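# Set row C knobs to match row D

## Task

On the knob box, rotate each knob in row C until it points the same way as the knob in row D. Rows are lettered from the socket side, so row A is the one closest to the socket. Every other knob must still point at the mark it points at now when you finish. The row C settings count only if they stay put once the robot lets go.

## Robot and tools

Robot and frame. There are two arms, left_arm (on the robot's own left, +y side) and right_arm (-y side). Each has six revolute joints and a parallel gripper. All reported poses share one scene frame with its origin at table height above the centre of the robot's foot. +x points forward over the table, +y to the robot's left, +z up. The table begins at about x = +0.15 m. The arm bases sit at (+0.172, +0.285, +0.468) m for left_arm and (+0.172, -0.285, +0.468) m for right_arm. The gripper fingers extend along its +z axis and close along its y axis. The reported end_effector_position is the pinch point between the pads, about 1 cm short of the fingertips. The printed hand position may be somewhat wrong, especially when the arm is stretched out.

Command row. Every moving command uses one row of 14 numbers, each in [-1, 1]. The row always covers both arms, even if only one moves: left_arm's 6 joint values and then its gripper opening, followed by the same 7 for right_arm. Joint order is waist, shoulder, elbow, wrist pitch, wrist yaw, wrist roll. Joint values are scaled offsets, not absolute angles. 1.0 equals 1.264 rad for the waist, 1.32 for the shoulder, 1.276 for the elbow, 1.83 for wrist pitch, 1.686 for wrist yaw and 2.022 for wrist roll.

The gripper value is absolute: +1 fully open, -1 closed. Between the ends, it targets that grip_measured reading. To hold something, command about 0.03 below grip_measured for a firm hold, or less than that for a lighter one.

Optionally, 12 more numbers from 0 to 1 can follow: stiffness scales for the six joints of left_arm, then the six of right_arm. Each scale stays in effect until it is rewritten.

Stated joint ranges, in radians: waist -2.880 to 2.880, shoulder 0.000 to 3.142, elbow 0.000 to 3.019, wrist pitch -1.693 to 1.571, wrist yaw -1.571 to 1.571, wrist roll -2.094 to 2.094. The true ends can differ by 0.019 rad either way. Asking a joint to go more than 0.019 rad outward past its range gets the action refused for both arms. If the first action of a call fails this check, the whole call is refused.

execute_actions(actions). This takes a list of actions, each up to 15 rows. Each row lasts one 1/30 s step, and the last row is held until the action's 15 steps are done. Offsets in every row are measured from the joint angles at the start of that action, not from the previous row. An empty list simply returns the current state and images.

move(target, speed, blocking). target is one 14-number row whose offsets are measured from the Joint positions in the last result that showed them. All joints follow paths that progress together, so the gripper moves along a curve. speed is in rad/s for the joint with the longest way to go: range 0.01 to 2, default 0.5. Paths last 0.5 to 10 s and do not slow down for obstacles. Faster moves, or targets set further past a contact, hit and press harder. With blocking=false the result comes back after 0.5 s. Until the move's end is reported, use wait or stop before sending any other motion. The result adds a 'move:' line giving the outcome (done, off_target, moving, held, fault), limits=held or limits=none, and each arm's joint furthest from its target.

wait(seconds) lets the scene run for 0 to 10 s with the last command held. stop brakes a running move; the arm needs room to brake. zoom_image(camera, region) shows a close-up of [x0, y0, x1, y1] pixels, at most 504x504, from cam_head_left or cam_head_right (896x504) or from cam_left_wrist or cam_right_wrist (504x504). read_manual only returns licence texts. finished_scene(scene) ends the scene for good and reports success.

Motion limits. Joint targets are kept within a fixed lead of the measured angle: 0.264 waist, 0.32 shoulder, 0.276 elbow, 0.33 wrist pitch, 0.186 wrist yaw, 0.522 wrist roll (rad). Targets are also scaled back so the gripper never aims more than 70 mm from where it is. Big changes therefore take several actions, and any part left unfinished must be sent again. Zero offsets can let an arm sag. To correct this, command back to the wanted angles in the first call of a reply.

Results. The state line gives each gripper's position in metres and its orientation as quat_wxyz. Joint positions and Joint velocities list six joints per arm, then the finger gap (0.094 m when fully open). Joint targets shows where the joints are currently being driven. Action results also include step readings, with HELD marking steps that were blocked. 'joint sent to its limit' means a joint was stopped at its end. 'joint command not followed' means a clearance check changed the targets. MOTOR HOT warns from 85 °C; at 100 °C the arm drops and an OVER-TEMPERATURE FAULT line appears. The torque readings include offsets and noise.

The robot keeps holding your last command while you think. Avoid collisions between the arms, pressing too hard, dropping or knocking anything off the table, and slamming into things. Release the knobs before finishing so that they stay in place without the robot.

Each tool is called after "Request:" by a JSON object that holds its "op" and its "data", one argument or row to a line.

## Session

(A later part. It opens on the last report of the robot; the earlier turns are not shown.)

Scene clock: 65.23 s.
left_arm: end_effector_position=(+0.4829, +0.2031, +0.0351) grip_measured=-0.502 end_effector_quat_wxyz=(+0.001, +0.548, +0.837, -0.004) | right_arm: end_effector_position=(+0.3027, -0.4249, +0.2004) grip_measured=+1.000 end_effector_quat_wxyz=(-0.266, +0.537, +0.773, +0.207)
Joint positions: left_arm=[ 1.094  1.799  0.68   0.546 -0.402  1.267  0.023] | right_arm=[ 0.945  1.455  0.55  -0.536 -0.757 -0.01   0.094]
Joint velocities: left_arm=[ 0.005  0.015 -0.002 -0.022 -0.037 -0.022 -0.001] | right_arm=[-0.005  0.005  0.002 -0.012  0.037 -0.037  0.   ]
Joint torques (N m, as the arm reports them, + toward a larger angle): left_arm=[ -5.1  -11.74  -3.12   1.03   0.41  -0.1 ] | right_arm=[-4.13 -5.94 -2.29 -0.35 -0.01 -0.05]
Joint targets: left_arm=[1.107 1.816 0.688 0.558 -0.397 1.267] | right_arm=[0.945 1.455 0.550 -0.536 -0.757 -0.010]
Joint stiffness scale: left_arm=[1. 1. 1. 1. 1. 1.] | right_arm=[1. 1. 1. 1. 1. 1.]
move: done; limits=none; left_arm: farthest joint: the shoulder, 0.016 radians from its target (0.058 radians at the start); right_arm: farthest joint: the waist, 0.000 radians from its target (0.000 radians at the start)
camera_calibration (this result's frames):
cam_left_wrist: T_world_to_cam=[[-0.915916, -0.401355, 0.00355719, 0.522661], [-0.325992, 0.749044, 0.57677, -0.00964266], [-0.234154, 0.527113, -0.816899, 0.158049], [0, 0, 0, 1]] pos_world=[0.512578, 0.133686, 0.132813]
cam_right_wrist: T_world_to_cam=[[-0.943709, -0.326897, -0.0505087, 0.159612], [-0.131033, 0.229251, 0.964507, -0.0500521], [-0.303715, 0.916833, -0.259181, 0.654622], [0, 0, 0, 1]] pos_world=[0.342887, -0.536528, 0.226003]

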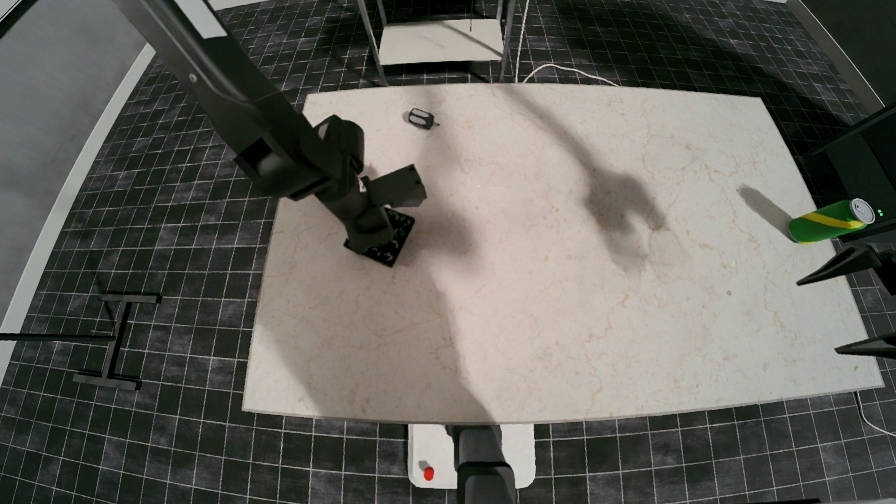

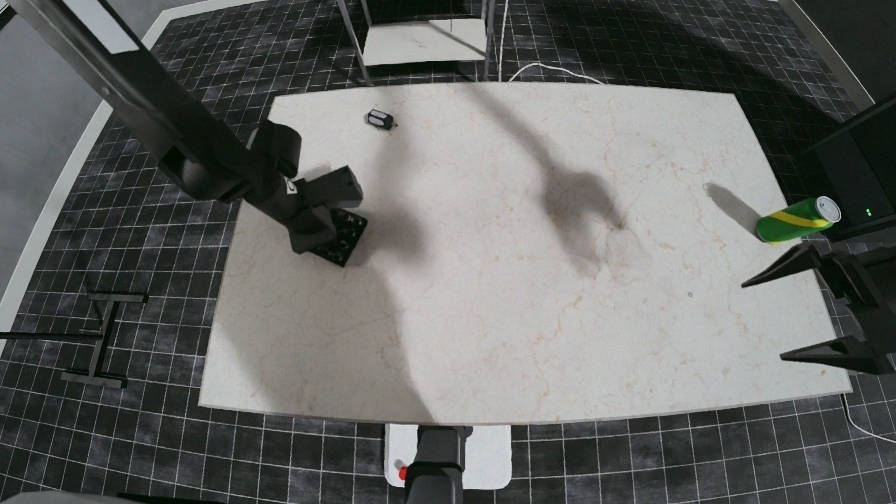

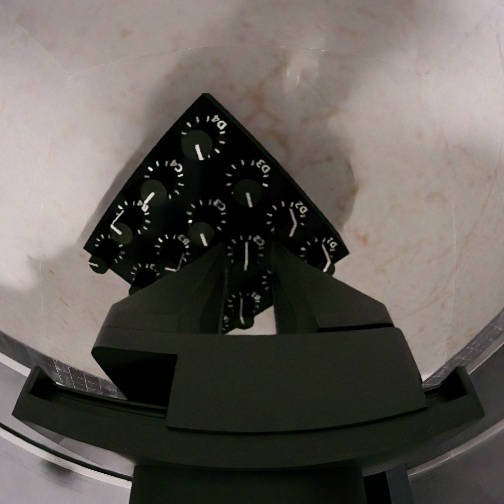

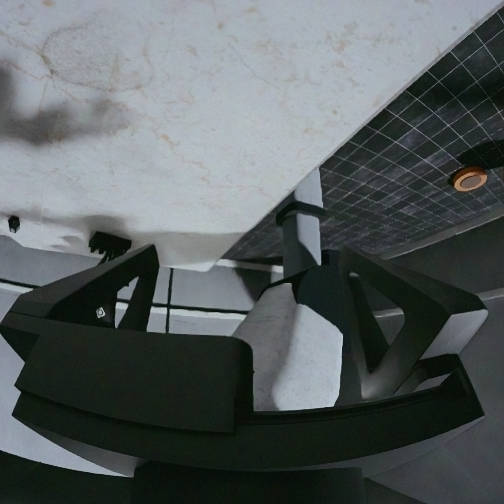

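Request:
{"op": "move", "data": {
  "target": [0.008,0.008,0.006,0.005,0,0,-0.85,0,0,0,0,0,0,1]
}}

Request:
{"op": "move", "data": {
  "target": [0.008,0.008,0.006,0.005,0,0.135,-0.85,0,0,0,0,0,0,1]
}}

Request:
{"op": "move", "data": {
  "target": [0.008,0.008,0.006,0.005,0,0,-0.65,0,0,0,0,0,0,1]
}}

Request:
{"op": "move", "data": {
  "target": [-0.03,-0.06,-0.062,-0.02,-0.018,0,-0.65,0,0,0,0,0,0,1],
  "speed": 0.15
}}

Scene clock: 69.63 s.
left_arm: end_effector_position=(+0.4830, +0.2032, +0.0351) grip_measured=-0.792 end_effector_quat_wxyz=(+0.001, +0.548, +0.837, -0.004) | right_arm: end_effector_position=(+0.3027, -0.4249, +0.2004) grip_measured=+1.000 end_effector_quat_wxyz=(-0.266, +0.537, +0.773, +0.207)
Joint positions: left_arm=[ 1.094  1.799  0.68   0.546 -0.403  1.267  0.01 ] | right_arm=[ 0.945  1.455  0.55  -0.536 -0.757 -0.01   0.094]
Joint velocities: left_arm=[-0.005 -0.005 -0.012  0.017 -0.007 -0.051 -0.   ] | right_arm=[ 0.015  0.005  0.002 -0.002 -0.066 -0.066  0.   ]
Joint torques (N m, as the arm reports them, + toward a larger angle): left_arm=[ -5.25 -12.44  -3.21   0.9    0.18  -0.09] | right_arm=[-4.05 -6.4  -2.38 -0.4  -0.01 -0.02]
Joint targets: left_arm=[1.104 1.810 0.687 0.555 -0.402 1.267] | right_arm=[0.945 1.455 0.550 -0.536 -0.757 -0.010]
Joint stiffness scale: left_arm=[1. 1. 1. 1. 1. 1.] | right_arm=[1. 1. 1. 1. 1. 1.]
move: done; limits=none; left_arm: farthest joint: the shoulder, 0.011 radians from its target (0.011 radians at the start); right_arm: farthest joint: the waist, 0.000 radians from its target (0.000 radians at the start)
camera_calibration (this result's frames):
cam_left_wrist: T_world_to_cam=[[-0.915856, -0.401494, 0.00310861, 0.522781], [-0.326281, 0.748754, 0.576982, -0.00948019], [-0.233983, 0.527418, -0.816751, 0.157878], [0, 0, 0, 1]] pos_world=[0.512639, 0.133724, 0.132792]
cam_right_wrist: T_world_to_cam=[[-0.943709, -0.326897, -0.0505087, 0.159612], [-0.131033, 0.229251, 0.964507, -0.0500521], [-0.303715, 0.916833, -0.259181, 0.654622], [0, 0, 0, 1]] pos_world=[0.342887, -0.536528, 0.226003]

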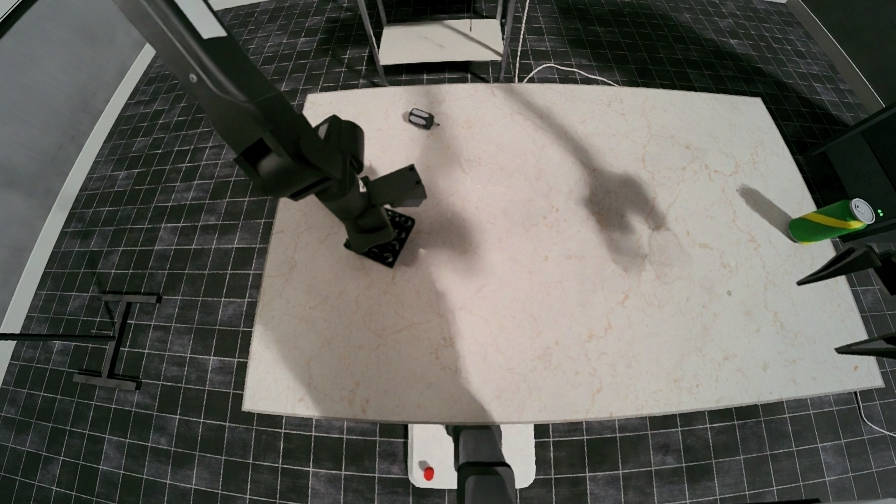

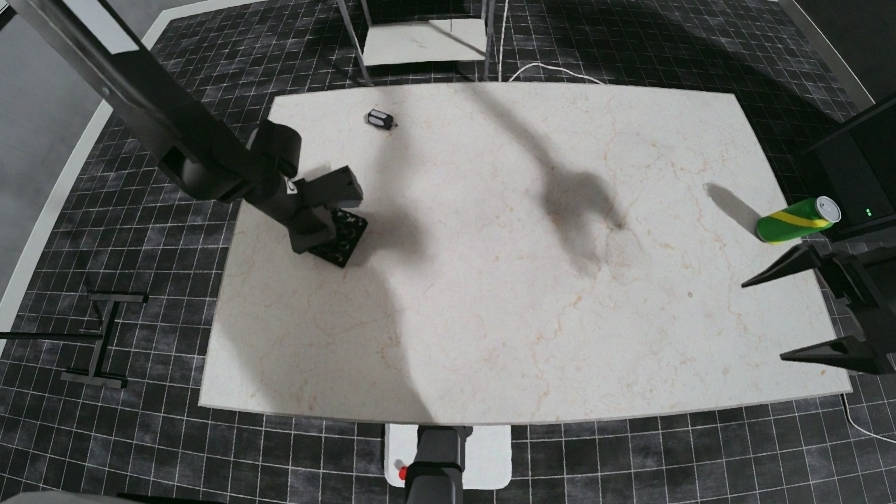

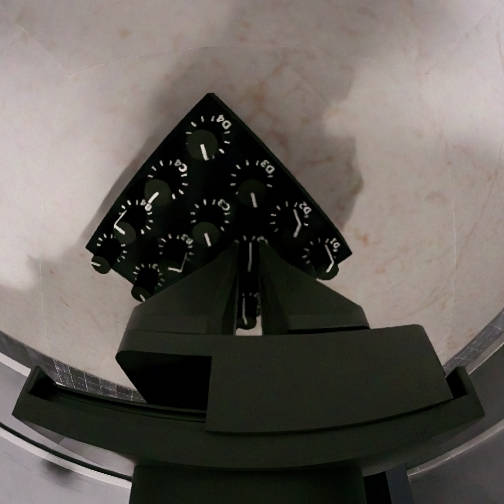

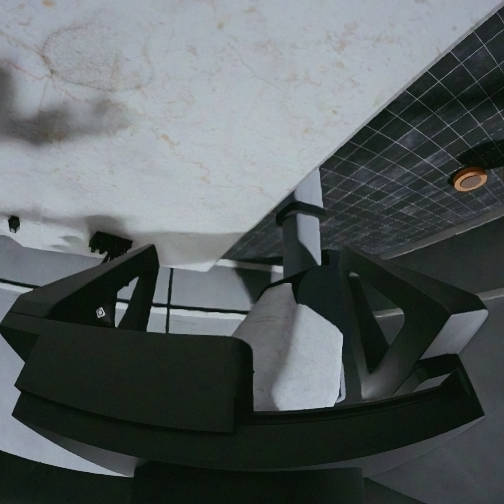

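Scene clock: 70.93 s.
left_arm: end_effector_position=(+0.4829, +0.2034, +0.0350) grip_measured=-0.792 end_effector_quat_wxyz=(+0.001, +0.649, +0.761, -0.004) | right_arm: end_effector_position=(+0.3027, -0.4249, +0.2004) grip_measured=+1.000 end_effector_quat_wxyz=(-0.266, +0.537, +0.773, +0.207)
Joint positions: left_arm=[ 1.094  1.799  0.68   0.546 -0.403  1.52   0.01 ] | right_arm=[ 0.945  1.455  0.55  -0.536 -0.757 -0.01   0.094]
Joint velocities: left_arm=[ 0.005 -0.015 -0.022  0.007 -0.066 -0.037 -0.001] | right_arm=[-0.015  0.005 -0.022  0.002  0.051  0.051  0.   ]
Joint torques (N m, as the arm reports them, + toward a larger angle): left_arm=[ -5.16 -12.35  -3.19   0.9    0.17   0.12] | right_arm=[-4.16 -6.19 -2.28 -0.51  0.01 -0.03]
Joint targets: left_arm=[1.104 1.810 0.687 0.555 -0.403 1.539] | right_arm=[0.945 1.455 0.550 -0.536 -0.757 -0.010]
Joint stiffness scale: left_arm=[1. 1. 1. 1. 1. 1.] | right_arm=[1. 1. 1. 1. 1. 1.]
move: done; limits=none; left_arm: farthest joint: the wrist roll, 0.020 radians from its target (0.273 radians at the start); right_arm: farthest joint: the waist, 0.000 radians from its target (0.000 radians at the start)
camera_calibration (this result's frames):
cam_left_wrist: T_world_to_cam=[[-0.987219, -0.159363, 0.0014447, 0.508111], [-0.129426, 0.806991, 0.576207, -0.116487], [-0.092992, 0.568656, -0.817302, 0.08126], [0, 0, 0, 1]] pos_world=[0.494097, 0.128769, 0.132801]
cam_right_wrist: T_world_to_cam=[[-0.943709, -0.326897, -0.0505087, 0.159612], [-0.131033, 0.229251, 0.964507, -0.0500521], [-0.303715, 0.916833, -0.259181, 0.654622], [0, 0, 0, 1]] pos_world=[0.342887, -0.536528, 0.226003]

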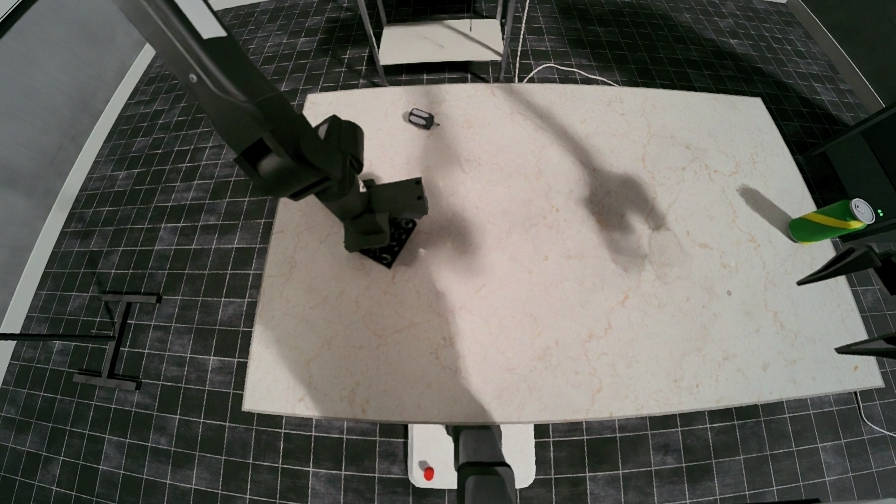

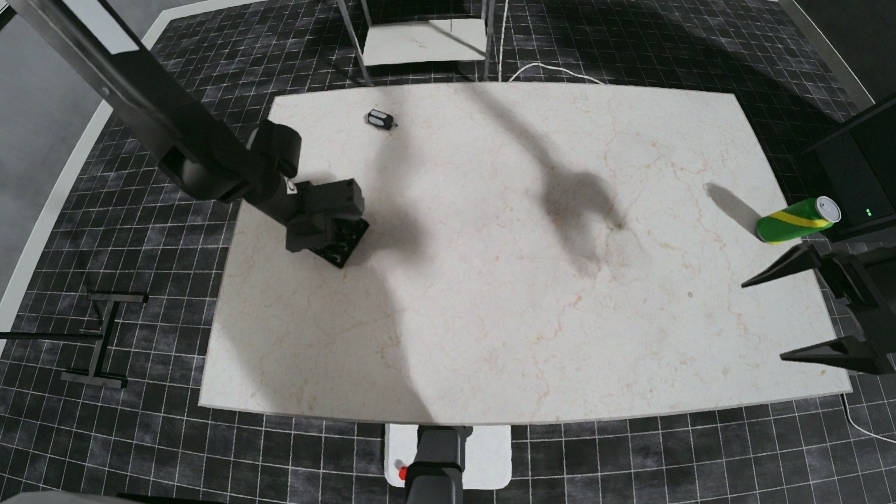

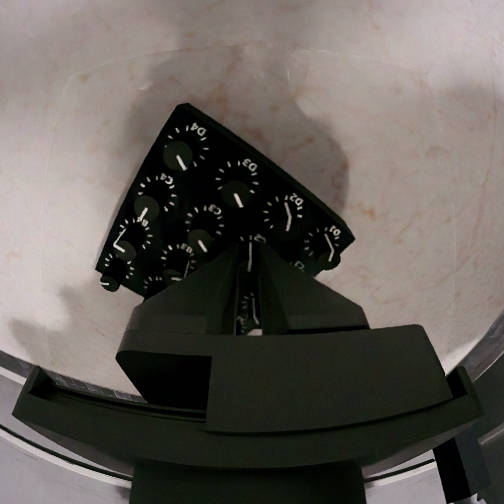

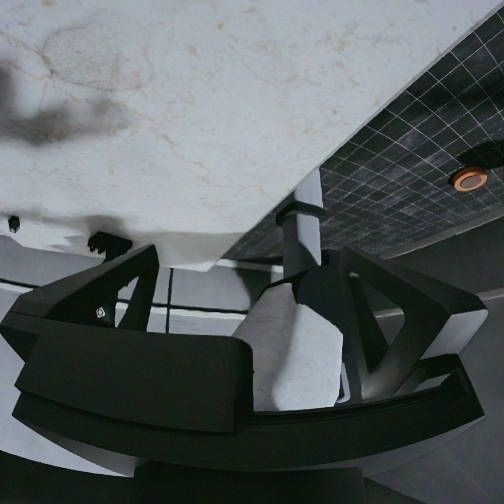

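Scene clock: 71.63 s.
left_arm: end_effector_position=(+0.4829, +0.2034, +0.0350) grip_measured=-0.652 end_effector_quat_wxyz=(+0.001, +0.649, +0.761, -0.004) | right_arm: end_effector_position=(+0.3027, -0.4249, +0.2004) grip_measured=+1.000 end_effector_quat_wxyz=(-0.266, +0.537, +0.773, +0.207)
Joint positions: left_arm=[ 1.094  1.799  0.68   0.546 -0.403  1.52   0.016] | right_arm=[ 0.945  1.455  0.55  -0.536 -0.757 -0.01   0.094]
Joint velocities: left_arm=[ 0.005 -0.005  0.002 -0.007  0.022 -0.007  0.001] | right_arm=[-0.015 -0.005 -0.007  0.007 -0.051  0.037  0.   ]
Joint torques (N m, as the arm reports them, + toward a larger angle): left_arm=[ -5.01 -11.99  -3.25   0.91   0.17  -0.1 ] | right_arm=[-4.13 -6.18 -2.27 -0.48 -0.04 -0.04]
Joint targets: left_arm=[1.104 1.810 0.687 0.555 -0.403 1.520] | right_arm=[0.945 1.455 0.550 -0.536 -0.757 -0.010]
Joint stiffness scale: left_arm=[1. 1. 1. 1. 1. 1.] | right_arm=[1. 1. 1. 1. 1. 1.]
move: done; limits=none; left_arm: farthest joint: the shoulder, 0.011 radians from its target (0.011 radians at the start); right_arm: farthest joint: the waist, 0.000 radians from its target (0.000 radians at the start)
camera_calibration (this result's frames):
cam_left_wrist: T_world_to_cam=[[-0.987219, -0.159363, 0.0014447, 0.508111], [-0.129426, 0.806991, 0.576207, -0.116487], [-0.092992, 0.568656, -0.817302, 0.08126], [0, 0, 0, 1]] pos_world=[0.494097, 0.128769, 0.132801]
cam_right_wrist: T_world_to_cam=[[-0.943709, -0.326897, -0.0505087, 0.159612], [-0.131033, 0.229251, 0.964507, -0.0500521], [-0.303715, 0.916833, -0.259181, 0.654622], [0, 0, 0, 1]] pos_world=[0.342887, -0.536528, 0.226003]

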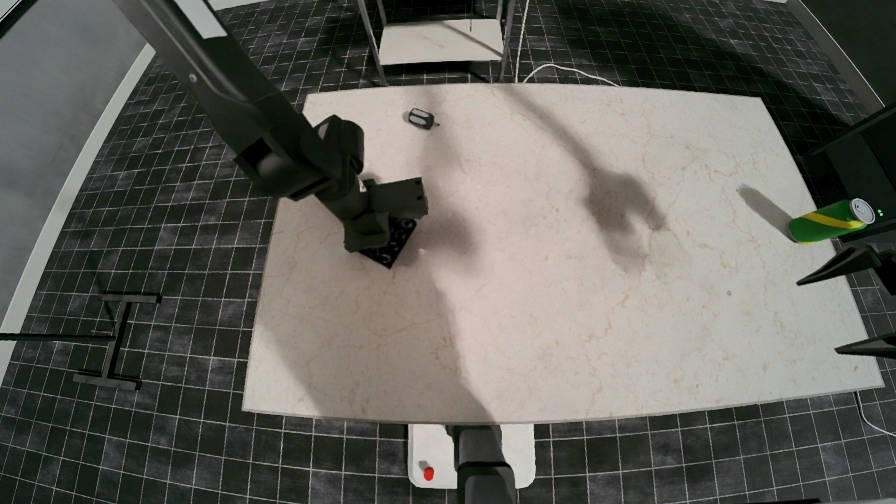

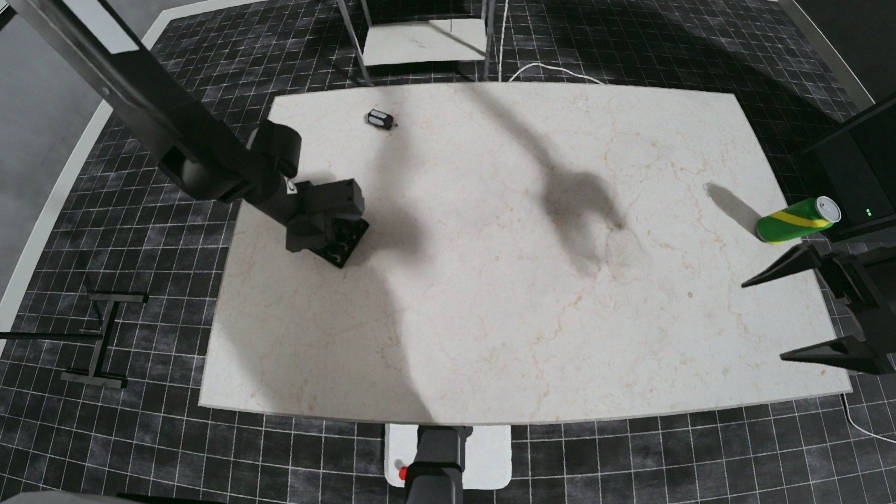

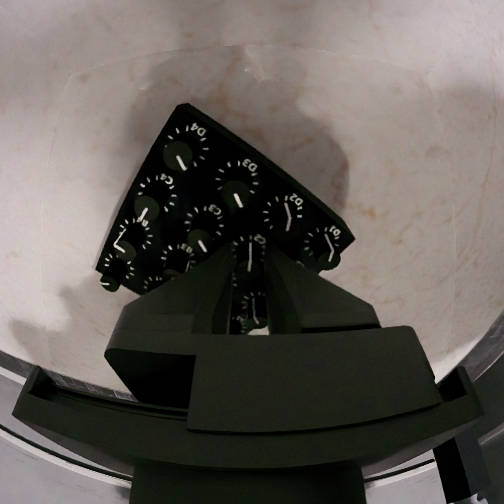

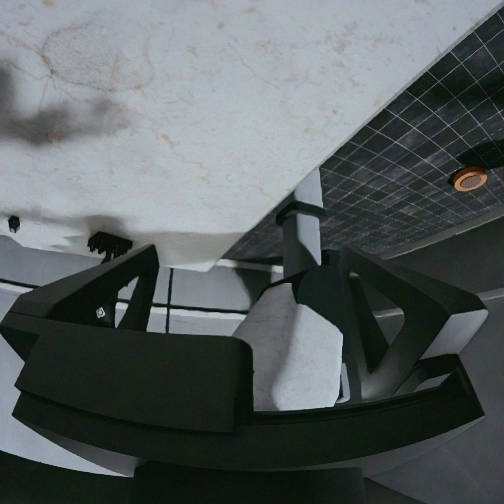

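Scene clock: 72.50 s.
left_arm: end_effector_position=(+0.4841, +0.2030, +0.0621) grip_measured=-0.652 end_effector_quat_wxyz=(+0.002, +0.655, +0.756, -0.003) | right_arm: end_effector_position=(+0.3027, -0.4249, +0.2004) grip_measured=+1.000 end_effector_quat_wxyz=(-0.266, +0.537, +0.773, +0.207)
Joint positions: left_arm=[ 1.065  1.723  0.625  0.521 -0.429  1.52   0.016] | right_arm=[ 0.945  1.455  0.55  -0.536 -0.757 -0.01   0.094]
Joint velocities: left_arm=[-0.005 -0.005  0.007 -0.012  0.022 -0.022  0.001] | right_arm=[-0.015 -0.024  0.012 -0.002 -0.022 -0.066  0.   ]
Joint torques (N m, as the arm reports them, + toward a larger angle): left_arm=[ -6.52 -13.33  -5.55   0.12  -0.03  -0.09] | right_arm=[-4.09 -6.39 -2.32 -0.45  0.   -0.04]
Joint targets: left_arm=[1.056 1.720 0.600 0.509 -0.433 1.520] | right_arm=[0.945 1.455 0.550 -0.536 -0.757 -0.010]
Joint stiffness scale: left_arm=[1. 1. 1. 1. 1. 1.] | right_arm=[1. 1. 1. 1. 1. 1.]
move: off_target (left_arm); limits=none; left_arm: farthest joint: the elbow, 0.024 radians from its target (0.079 radians at the start); right_arm: farthest joint: the waist, 0.000 radians from its target (0.000 radians at the start)
camera_calibration (this result's frames):
cam_left_wrist: T_world_to_cam=[[-0.989713, -0.143058, -0.00141553, 0.507245], [-0.117665, 0.808329, 0.576853, -0.137601], [-0.0813793, 0.571085, -0.816847, 0.0975117], [0, 0, 0, 1]] pos_world=[0.493772, 0.128105, 0.159746]
cam_right_wrist: T_world_to_cam=[[-0.943709, -0.326897, -0.0505087, 0.159612], [-0.131033, 0.229251, 0.964507, -0.0500521], [-0.303715, 0.916833, -0.259181, 0.654622], [0, 0, 0, 1]] pos_world=[0.342887, -0.536528, 0.226003]

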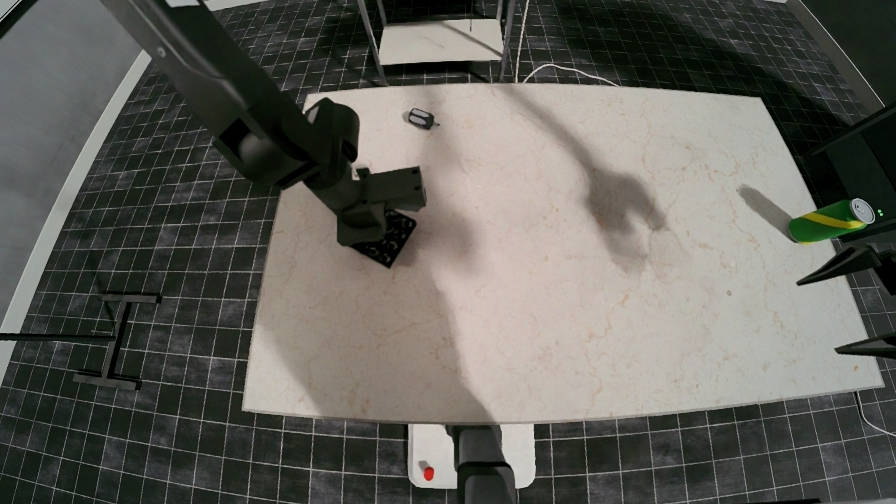

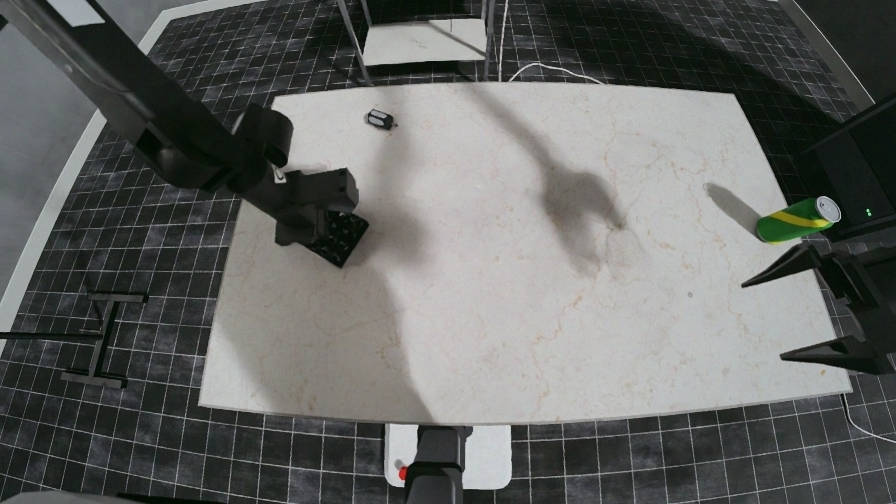

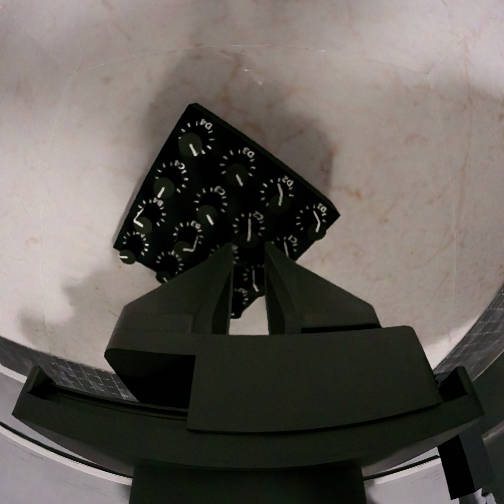

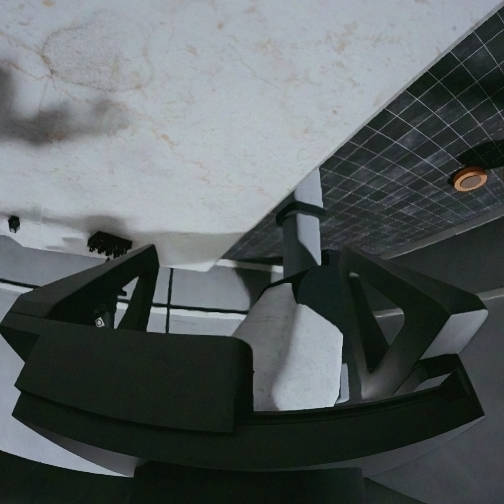

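Request:
{"op": "execute_actions", "data": {
  "actions": []
}}

Request:
{"op": "move", "data": {
  "target": [-0.045,-0.004,0.106,-0.087,-0.028,-0.12,-0.5,0,0,0,0,0,0,1],
  "speed": 0.15
}}

Scene clock: 81.00 s.
left_arm: end_effector_position=(+0.4841, +0.2030, +0.0621) grip_measured=-0.652 end_effector_quat_wxyz=(+0.002, +0.655, +0.756, -0.003) | right_arm: end_effector_position=(+0.3027, -0.4249, +0.2004) grip_measured=+1.000 end_effector_quat_wxyz=(-0.266, +0.537, +0.773, +0.207)
Joint positions: left_arm=[ 1.065  1.723  0.625  0.521 -0.429  1.52   0.016] | right_arm=[ 0.945  1.455  0.55  -0.536 -0.757 -0.01   0.094]
Joint velocities: left_arm=[ 0.005 -0.005  0.007 -0.017  0.051 -0.022 -0.001] | right_arm=[-0.005 -0.005 -0.002 -0.012 -0.051  0.022  0.   ]
Joint torques (N m, as the arm reports them, + toward a larger angle): left_arm=[ -6.76 -13.48  -5.54   0.06  -0.02  -0.09] | right_arm=[-4.29 -6.37 -2.29 -0.43 -0.01 -0.05]
Joint targets: left_arm=[1.056 1.720 0.600 0.509 -0.433 1.520] | right_arm=[0.945 1.455 0.550 -0.536 -0.757 -0.010]
Joint stiffness scale: left_arm=[1. 1. 1. 1. 1. 1.] | right_arm=[1. 1. 1. 1. 1. 1.]
camera_calibration (this result's frames):
cam_left_wrist: T_world_to_cam=[[-0.989713, -0.143058, -0.00141553, 0.507245], [-0.117665, 0.808329, 0.576853, -0.137601], [-0.0813793, 0.571085, -0.816847, 0.0975117], [0, 0, 0, 1]] pos_world=[0.493772, 0.128105, 0.159746]
cam_right_wrist: T_world_to_cam=[[-0.943709, -0.326897, -0.0505087, 0.159612], [-0.131033, 0.229251, 0.964507, -0.0500521], [-0.303715, 0.916833, -0.259181, 0.654622], [0, 0, 0, 1]] pos_world=[0.342887, -0.536528, 0.226003]

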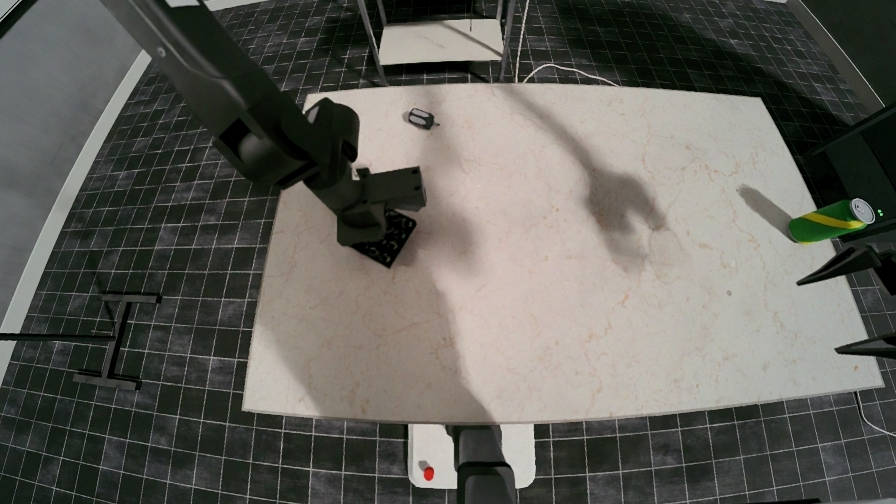

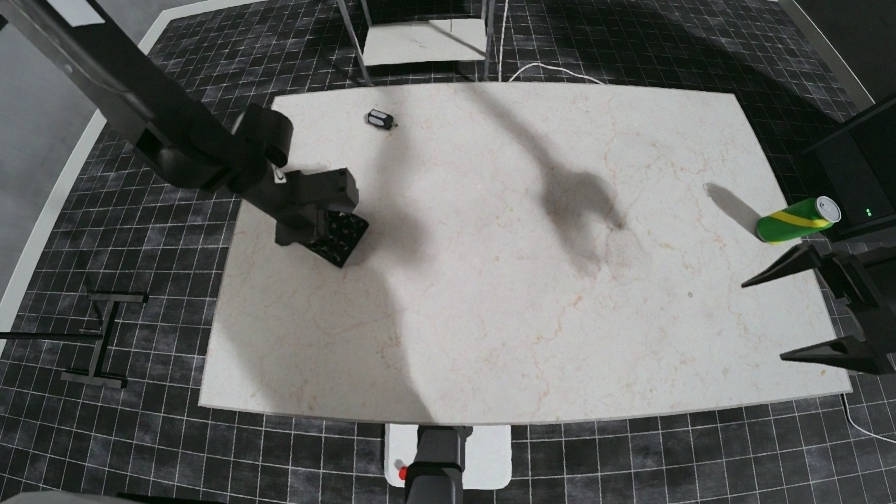

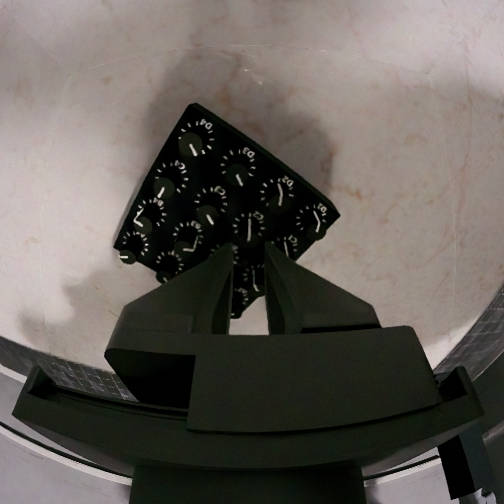

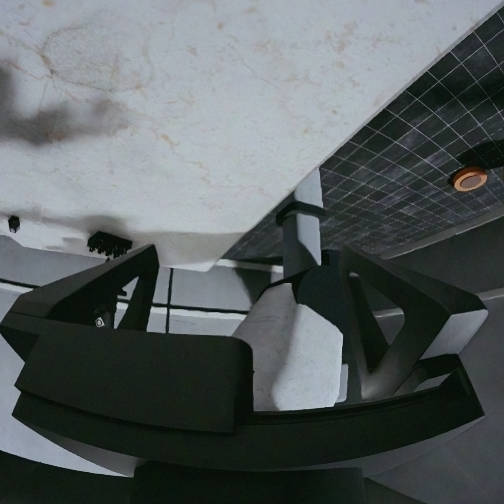

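Scene clock: 83.20 s.
left_arm: end_effector_position=(+0.5273, +0.1806, +0.0513) grip_measured=-0.502 end_effector_quat_wxyz=(-0.002, +0.578, +0.816, -0.003) | right_arm: end_effector_position=(+0.3027, -0.4249, +0.2004) grip_measured=+1.000 end_effector_quat_wxyz=(-0.266, +0.537, +0.773, +0.207)
Joint positions: left_arm=[ 1.018  1.723  0.753  0.374 -0.472  1.293  0.023] | right_arm=[ 0.945  1.455  0.55  -0.536 -0.757 -0.01   0.094]
Joint velocities: left_arm=[ 0.015 -0.005  0.002  0.022 -0.051  0.051 -0.001] | right_arm=[ 0.005  0.005 -0.012 -0.012 -0.051  0.022  0.   ]
Joint torques (N m, as the arm reports them, + toward a larger angle): left_arm=[ -7.81 -14.58  -2.06   0.12  -0.02  -0.25] | right_arm=[-3.94 -6.3  -2.35 -0.32 -0.01 -0.03]
Joint targets: left_arm=[1.008 1.718 0.760 0.362 -0.476 1.277] | right_arm=[0.945 1.455 0.550 -0.536 -0.757 -0.010]
Joint stiffness scale: left_arm=[1. 1. 1. 1. 1. 1.] | right_arm=[1. 1. 1. 1. 1. 1.]
move: done; limits=none; left_arm: farthest joint: the wrist roll, 0.015 radians from its target (0.242 radians at the start); right_arm: farthest joint: the waist, 0.000 radians from its target (0.000 radians at the start)
camera_calibration (this result's frames):
cam_left_wrist: T_world_to_cam=[[-0.943204, -0.332179, 0.00471191, 0.556128], [-0.267622, 0.768149, 0.581658, -0.0221289], [-0.196834, 0.547361, -0.81342, 0.169966], [0, 0, 0, 1]] pos_world=[0.552076, 0.1087, 0.148504]
cam_right_wrist: T_world_to_cam=[[-0.943709, -0.326897, -0.0505087, 0.159612], [-0.131033, 0.229251, 0.964507, -0.0500521], [-0.303715, 0.916833, -0.259181, 0.654622], [0, 0, 0, 1]] pos_world=[0.342887, -0.536528, 0.226003]

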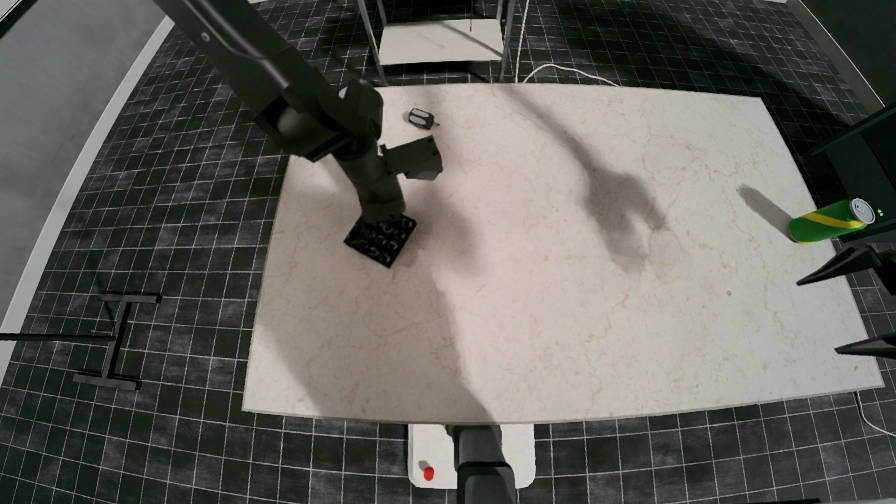

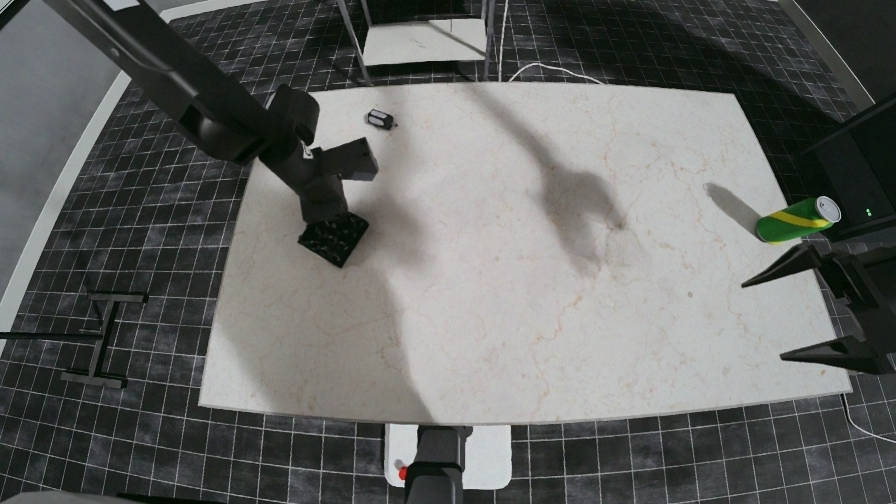

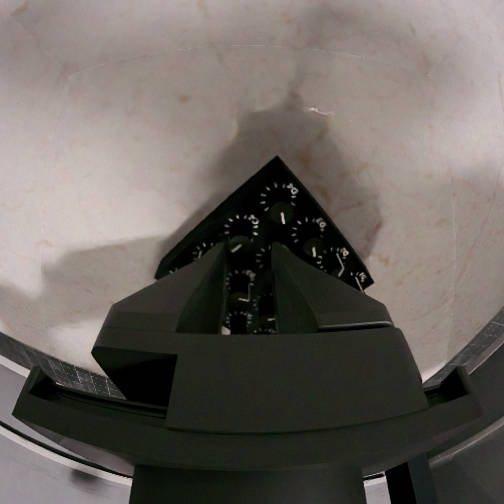

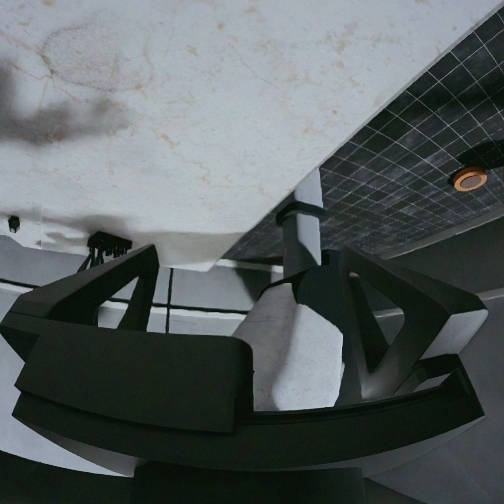

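Need ~5 mm toward +x,+y: that's the original IK.

Request:
{"op": "move", "data": {
  "target": [0.012,-0.011,0.006,-0.006,0,0,-0.5,0,0,0,0,0,0,1],
  "speed": 0.1
}}

Scene clock: 85.10 s.
left_arm: end_effector_position=(+0.5306, +0.1816, +0.0527) grip_measured=-0.502 end_effector_quat_wxyz=(+0.000, +0.577, +0.817, -0.001) | right_arm: end_effector_position=(+0.3027, -0.4249, +0.2004) grip_measured=+1.000 end_effector_quat_wxyz=(-0.266, +0.537, +0.773, +0.207)
Joint positions: left_arm=[ 1.018  1.717  0.753  0.374 -0.472  1.292  0.023] | right_arm=[ 0.945  1.455  0.55  -0.536 -0.757 -0.01   0.094]
Joint velocities: left_arm=[-0.005 -0.015 -0.007 -0.017 -0.081 -0.022  0.   ] | right_arm=[-0.005 -0.005 -0.002  0.002  0.081 -0.022  0.   ]
Joint torques (N m, as the arm reports them, + toward a larger angle): left_arm=[ -5.52 -14.74  -1.82   0.14   0.16  -0.09] | right_arm=[-4.33 -6.4  -2.26 -0.38  0.   -0.03]
Joint targets: left_arm=[1.033 1.709 0.760 0.363 -0.472 1.293] | right_arm=[0.945 1.455 0.550 -0.536 -0.757 -0.010]
Joint stiffness scale: left_arm=[1. 1. 1. 1. 1. 1.] | right_arm=[1. 1. 1. 1. 1. 1.]
move: done; limits=none; left_arm: farthest joint: the waist, 0.015 radians from its target (0.015 radians at the start); right_arm: farthest joint: the waist, 0.000 radians from its target (0.000 radians at the start)
camera_calibration (this result's frames):
cam_left_wrist: T_world_to_cam=[[-0.942041, -0.335495, -0.00116269, 0.559799], [-0.273863, 0.766973, 0.580303, -0.0191861], [-0.193797, 0.546988, -0.8144, 0.169748], [0, 0, 0, 1]] pos_world=[0.554996, 0.109675, 0.150028]
cam_right_wrist: T_world_to_cam=[[-0.943709, -0.326897, -0.0505087, 0.159612], [-0.131033, 0.229251, 0.964507, -0.0500521], [-0.303715, 0.916833, -0.259181, 0.654622], [0, 0, 0, 1]] pos_world=[0.342887, -0.536528, 0.226003]

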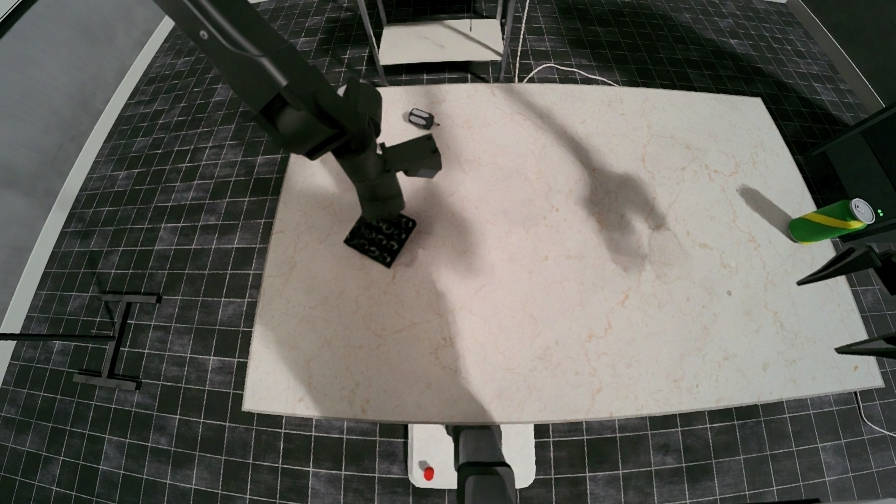

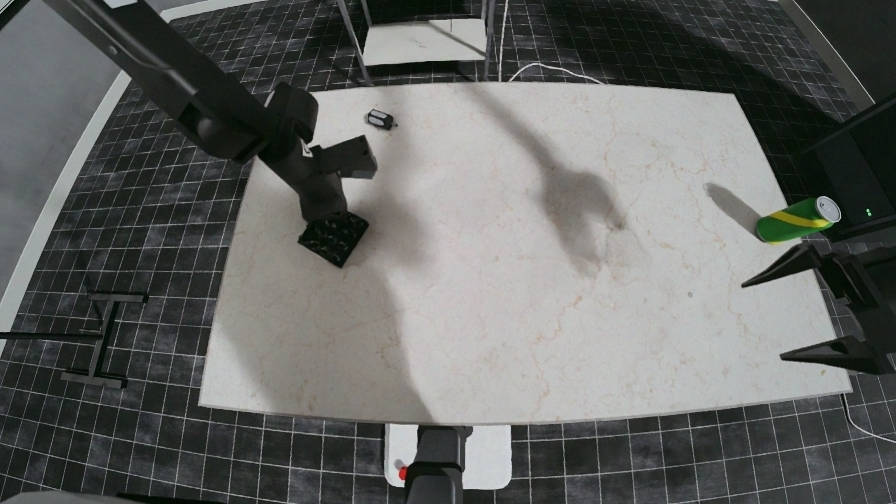

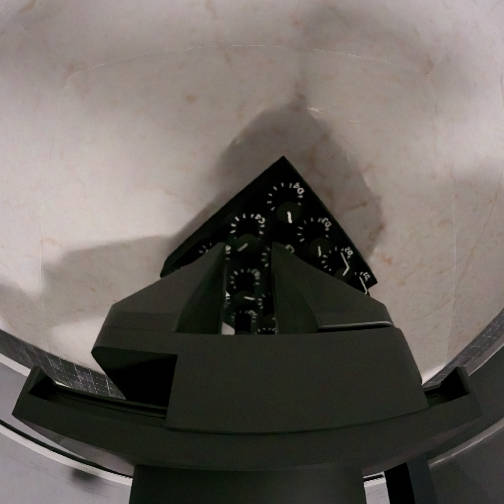

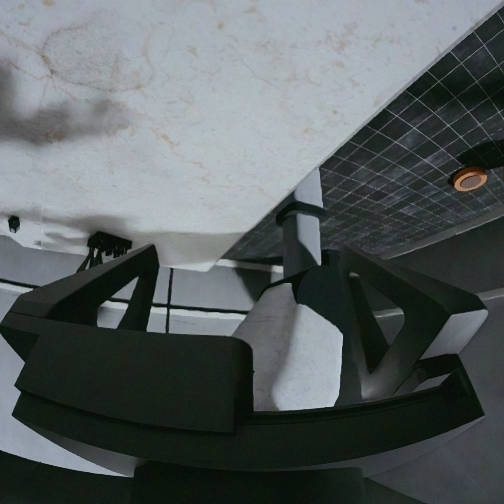

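Request:
{"op": "move", "data": {
  "target": [0.027,0.044,0.033,0.016,0.011,0,-0.5,0,0,0,0,0,0,1],
  "speed": 0.1
}}

Scene clock: 87.07 s.
left_arm: end_effector_position=(+0.5330, +0.1821, +0.0363) grip_measured=-0.502 end_effector_quat_wxyz=(+0.002, +0.572, +0.821, -0.001) | right_arm: end_effector_position=(+0.3027, -0.4249, +0.2004) grip_measured=+1.000 end_effector_quat_wxyz=(-0.266, +0.537, +0.773, +0.207)
Joint positions: left_arm=[ 1.036  1.758  0.786  0.39  -0.455  1.292  0.023] | right_arm=[ 0.945  1.455  0.55  -0.536 -0.757 -0.01   0.094]
Joint velocities: left_arm=[-0.005 -0.015 -0.017 -0.002 -0.066  0.066 -0.001] | right_arm=[-0.005 -0.005 -0.007  0.007  0.007 -0.066  0.   ]
Joint torques (N m, as the arm reports them, + toward a larger angle): left_arm=[ -5.39 -12.7   -1.96   1.03   0.29  -0.1 ] | right_arm=[-4.19 -6.41 -2.35 -0.41 -0.01 -0.03]
Joint targets: left_arm=[1.052 1.775 0.795 0.403 -0.453 1.292] | right_arm=[0.945 1.455 0.550 -0.536 -0.757 -0.010]
Joint stiffness scale: left_arm=[1. 1. 1. 1. 1. 1.] | right_arm=[1. 1. 1. 1. 1. 1.]
move: done; limits=none; left_arm: farthest joint: the shoulder, 0.017 radians from its target (0.059 radians at the start); right_arm: farthest joint: the waist, 0.000 radians from its target (0.000 radians at the start)
camera_calibration (this result's frames):
cam_left_wrist: T_world_to_cam=[[-0.937535, -0.347863, -0.004326, 0.562176], [-0.286075, 0.763812, 0.578577, -0.00234651], [-0.197961, 0.543674, -0.815616, 0.159479], [0, 0, 0, 1]] pos_world=[0.55796, 0.110648, 0.133863]
cam_right_wrist: T_world_to_cam=[[-0.943709, -0.326897, -0.0505087, 0.159612], [-0.131033, 0.229251, 0.964507, -0.0500521], [-0.303715, 0.916833, -0.259181, 0.654622], [0, 0, 0, 1]] pos_world=[0.342887, -0.536528, 0.226003]

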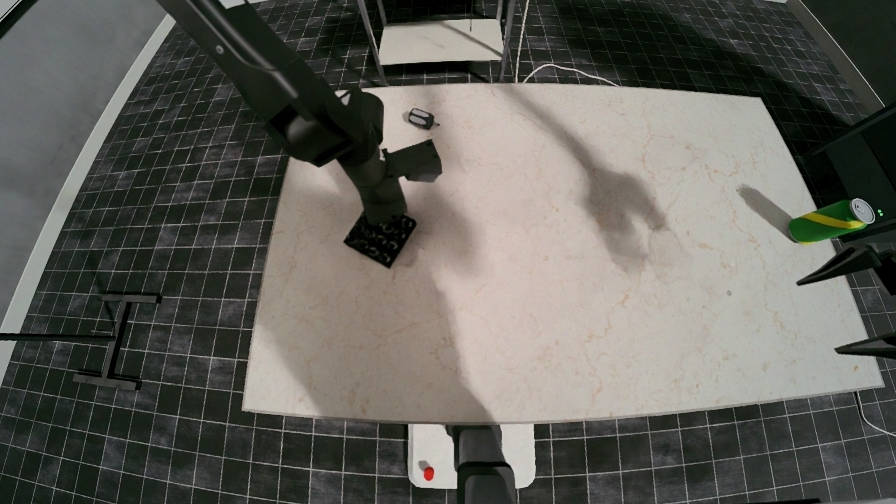

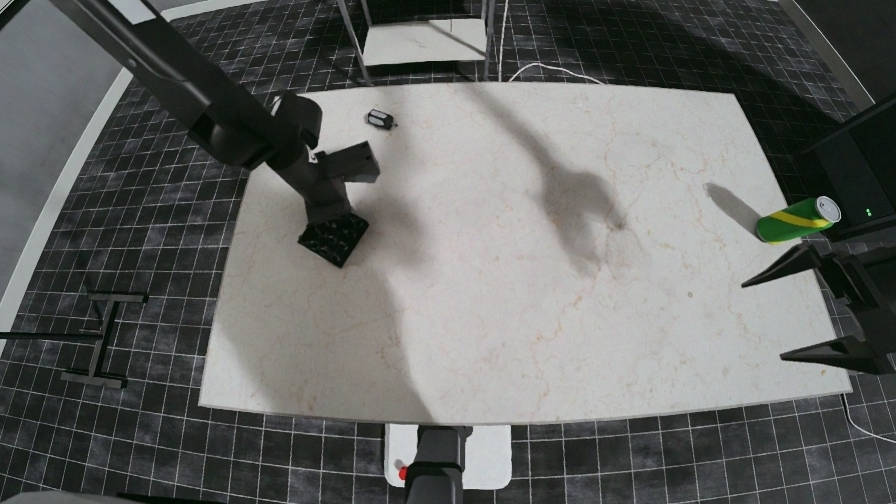

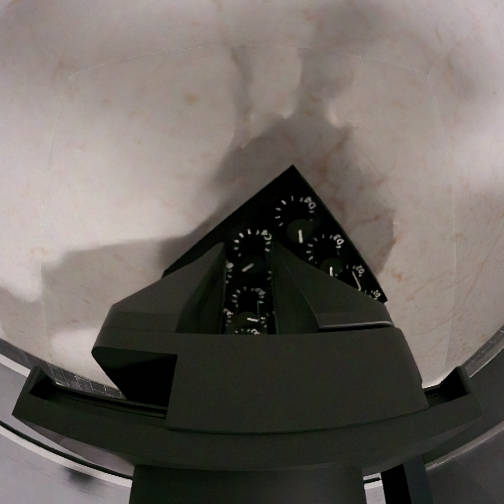

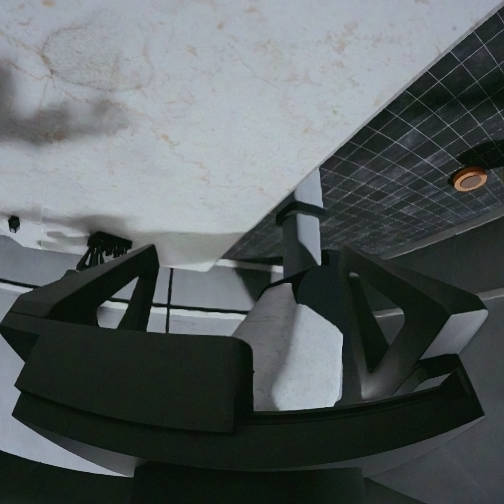

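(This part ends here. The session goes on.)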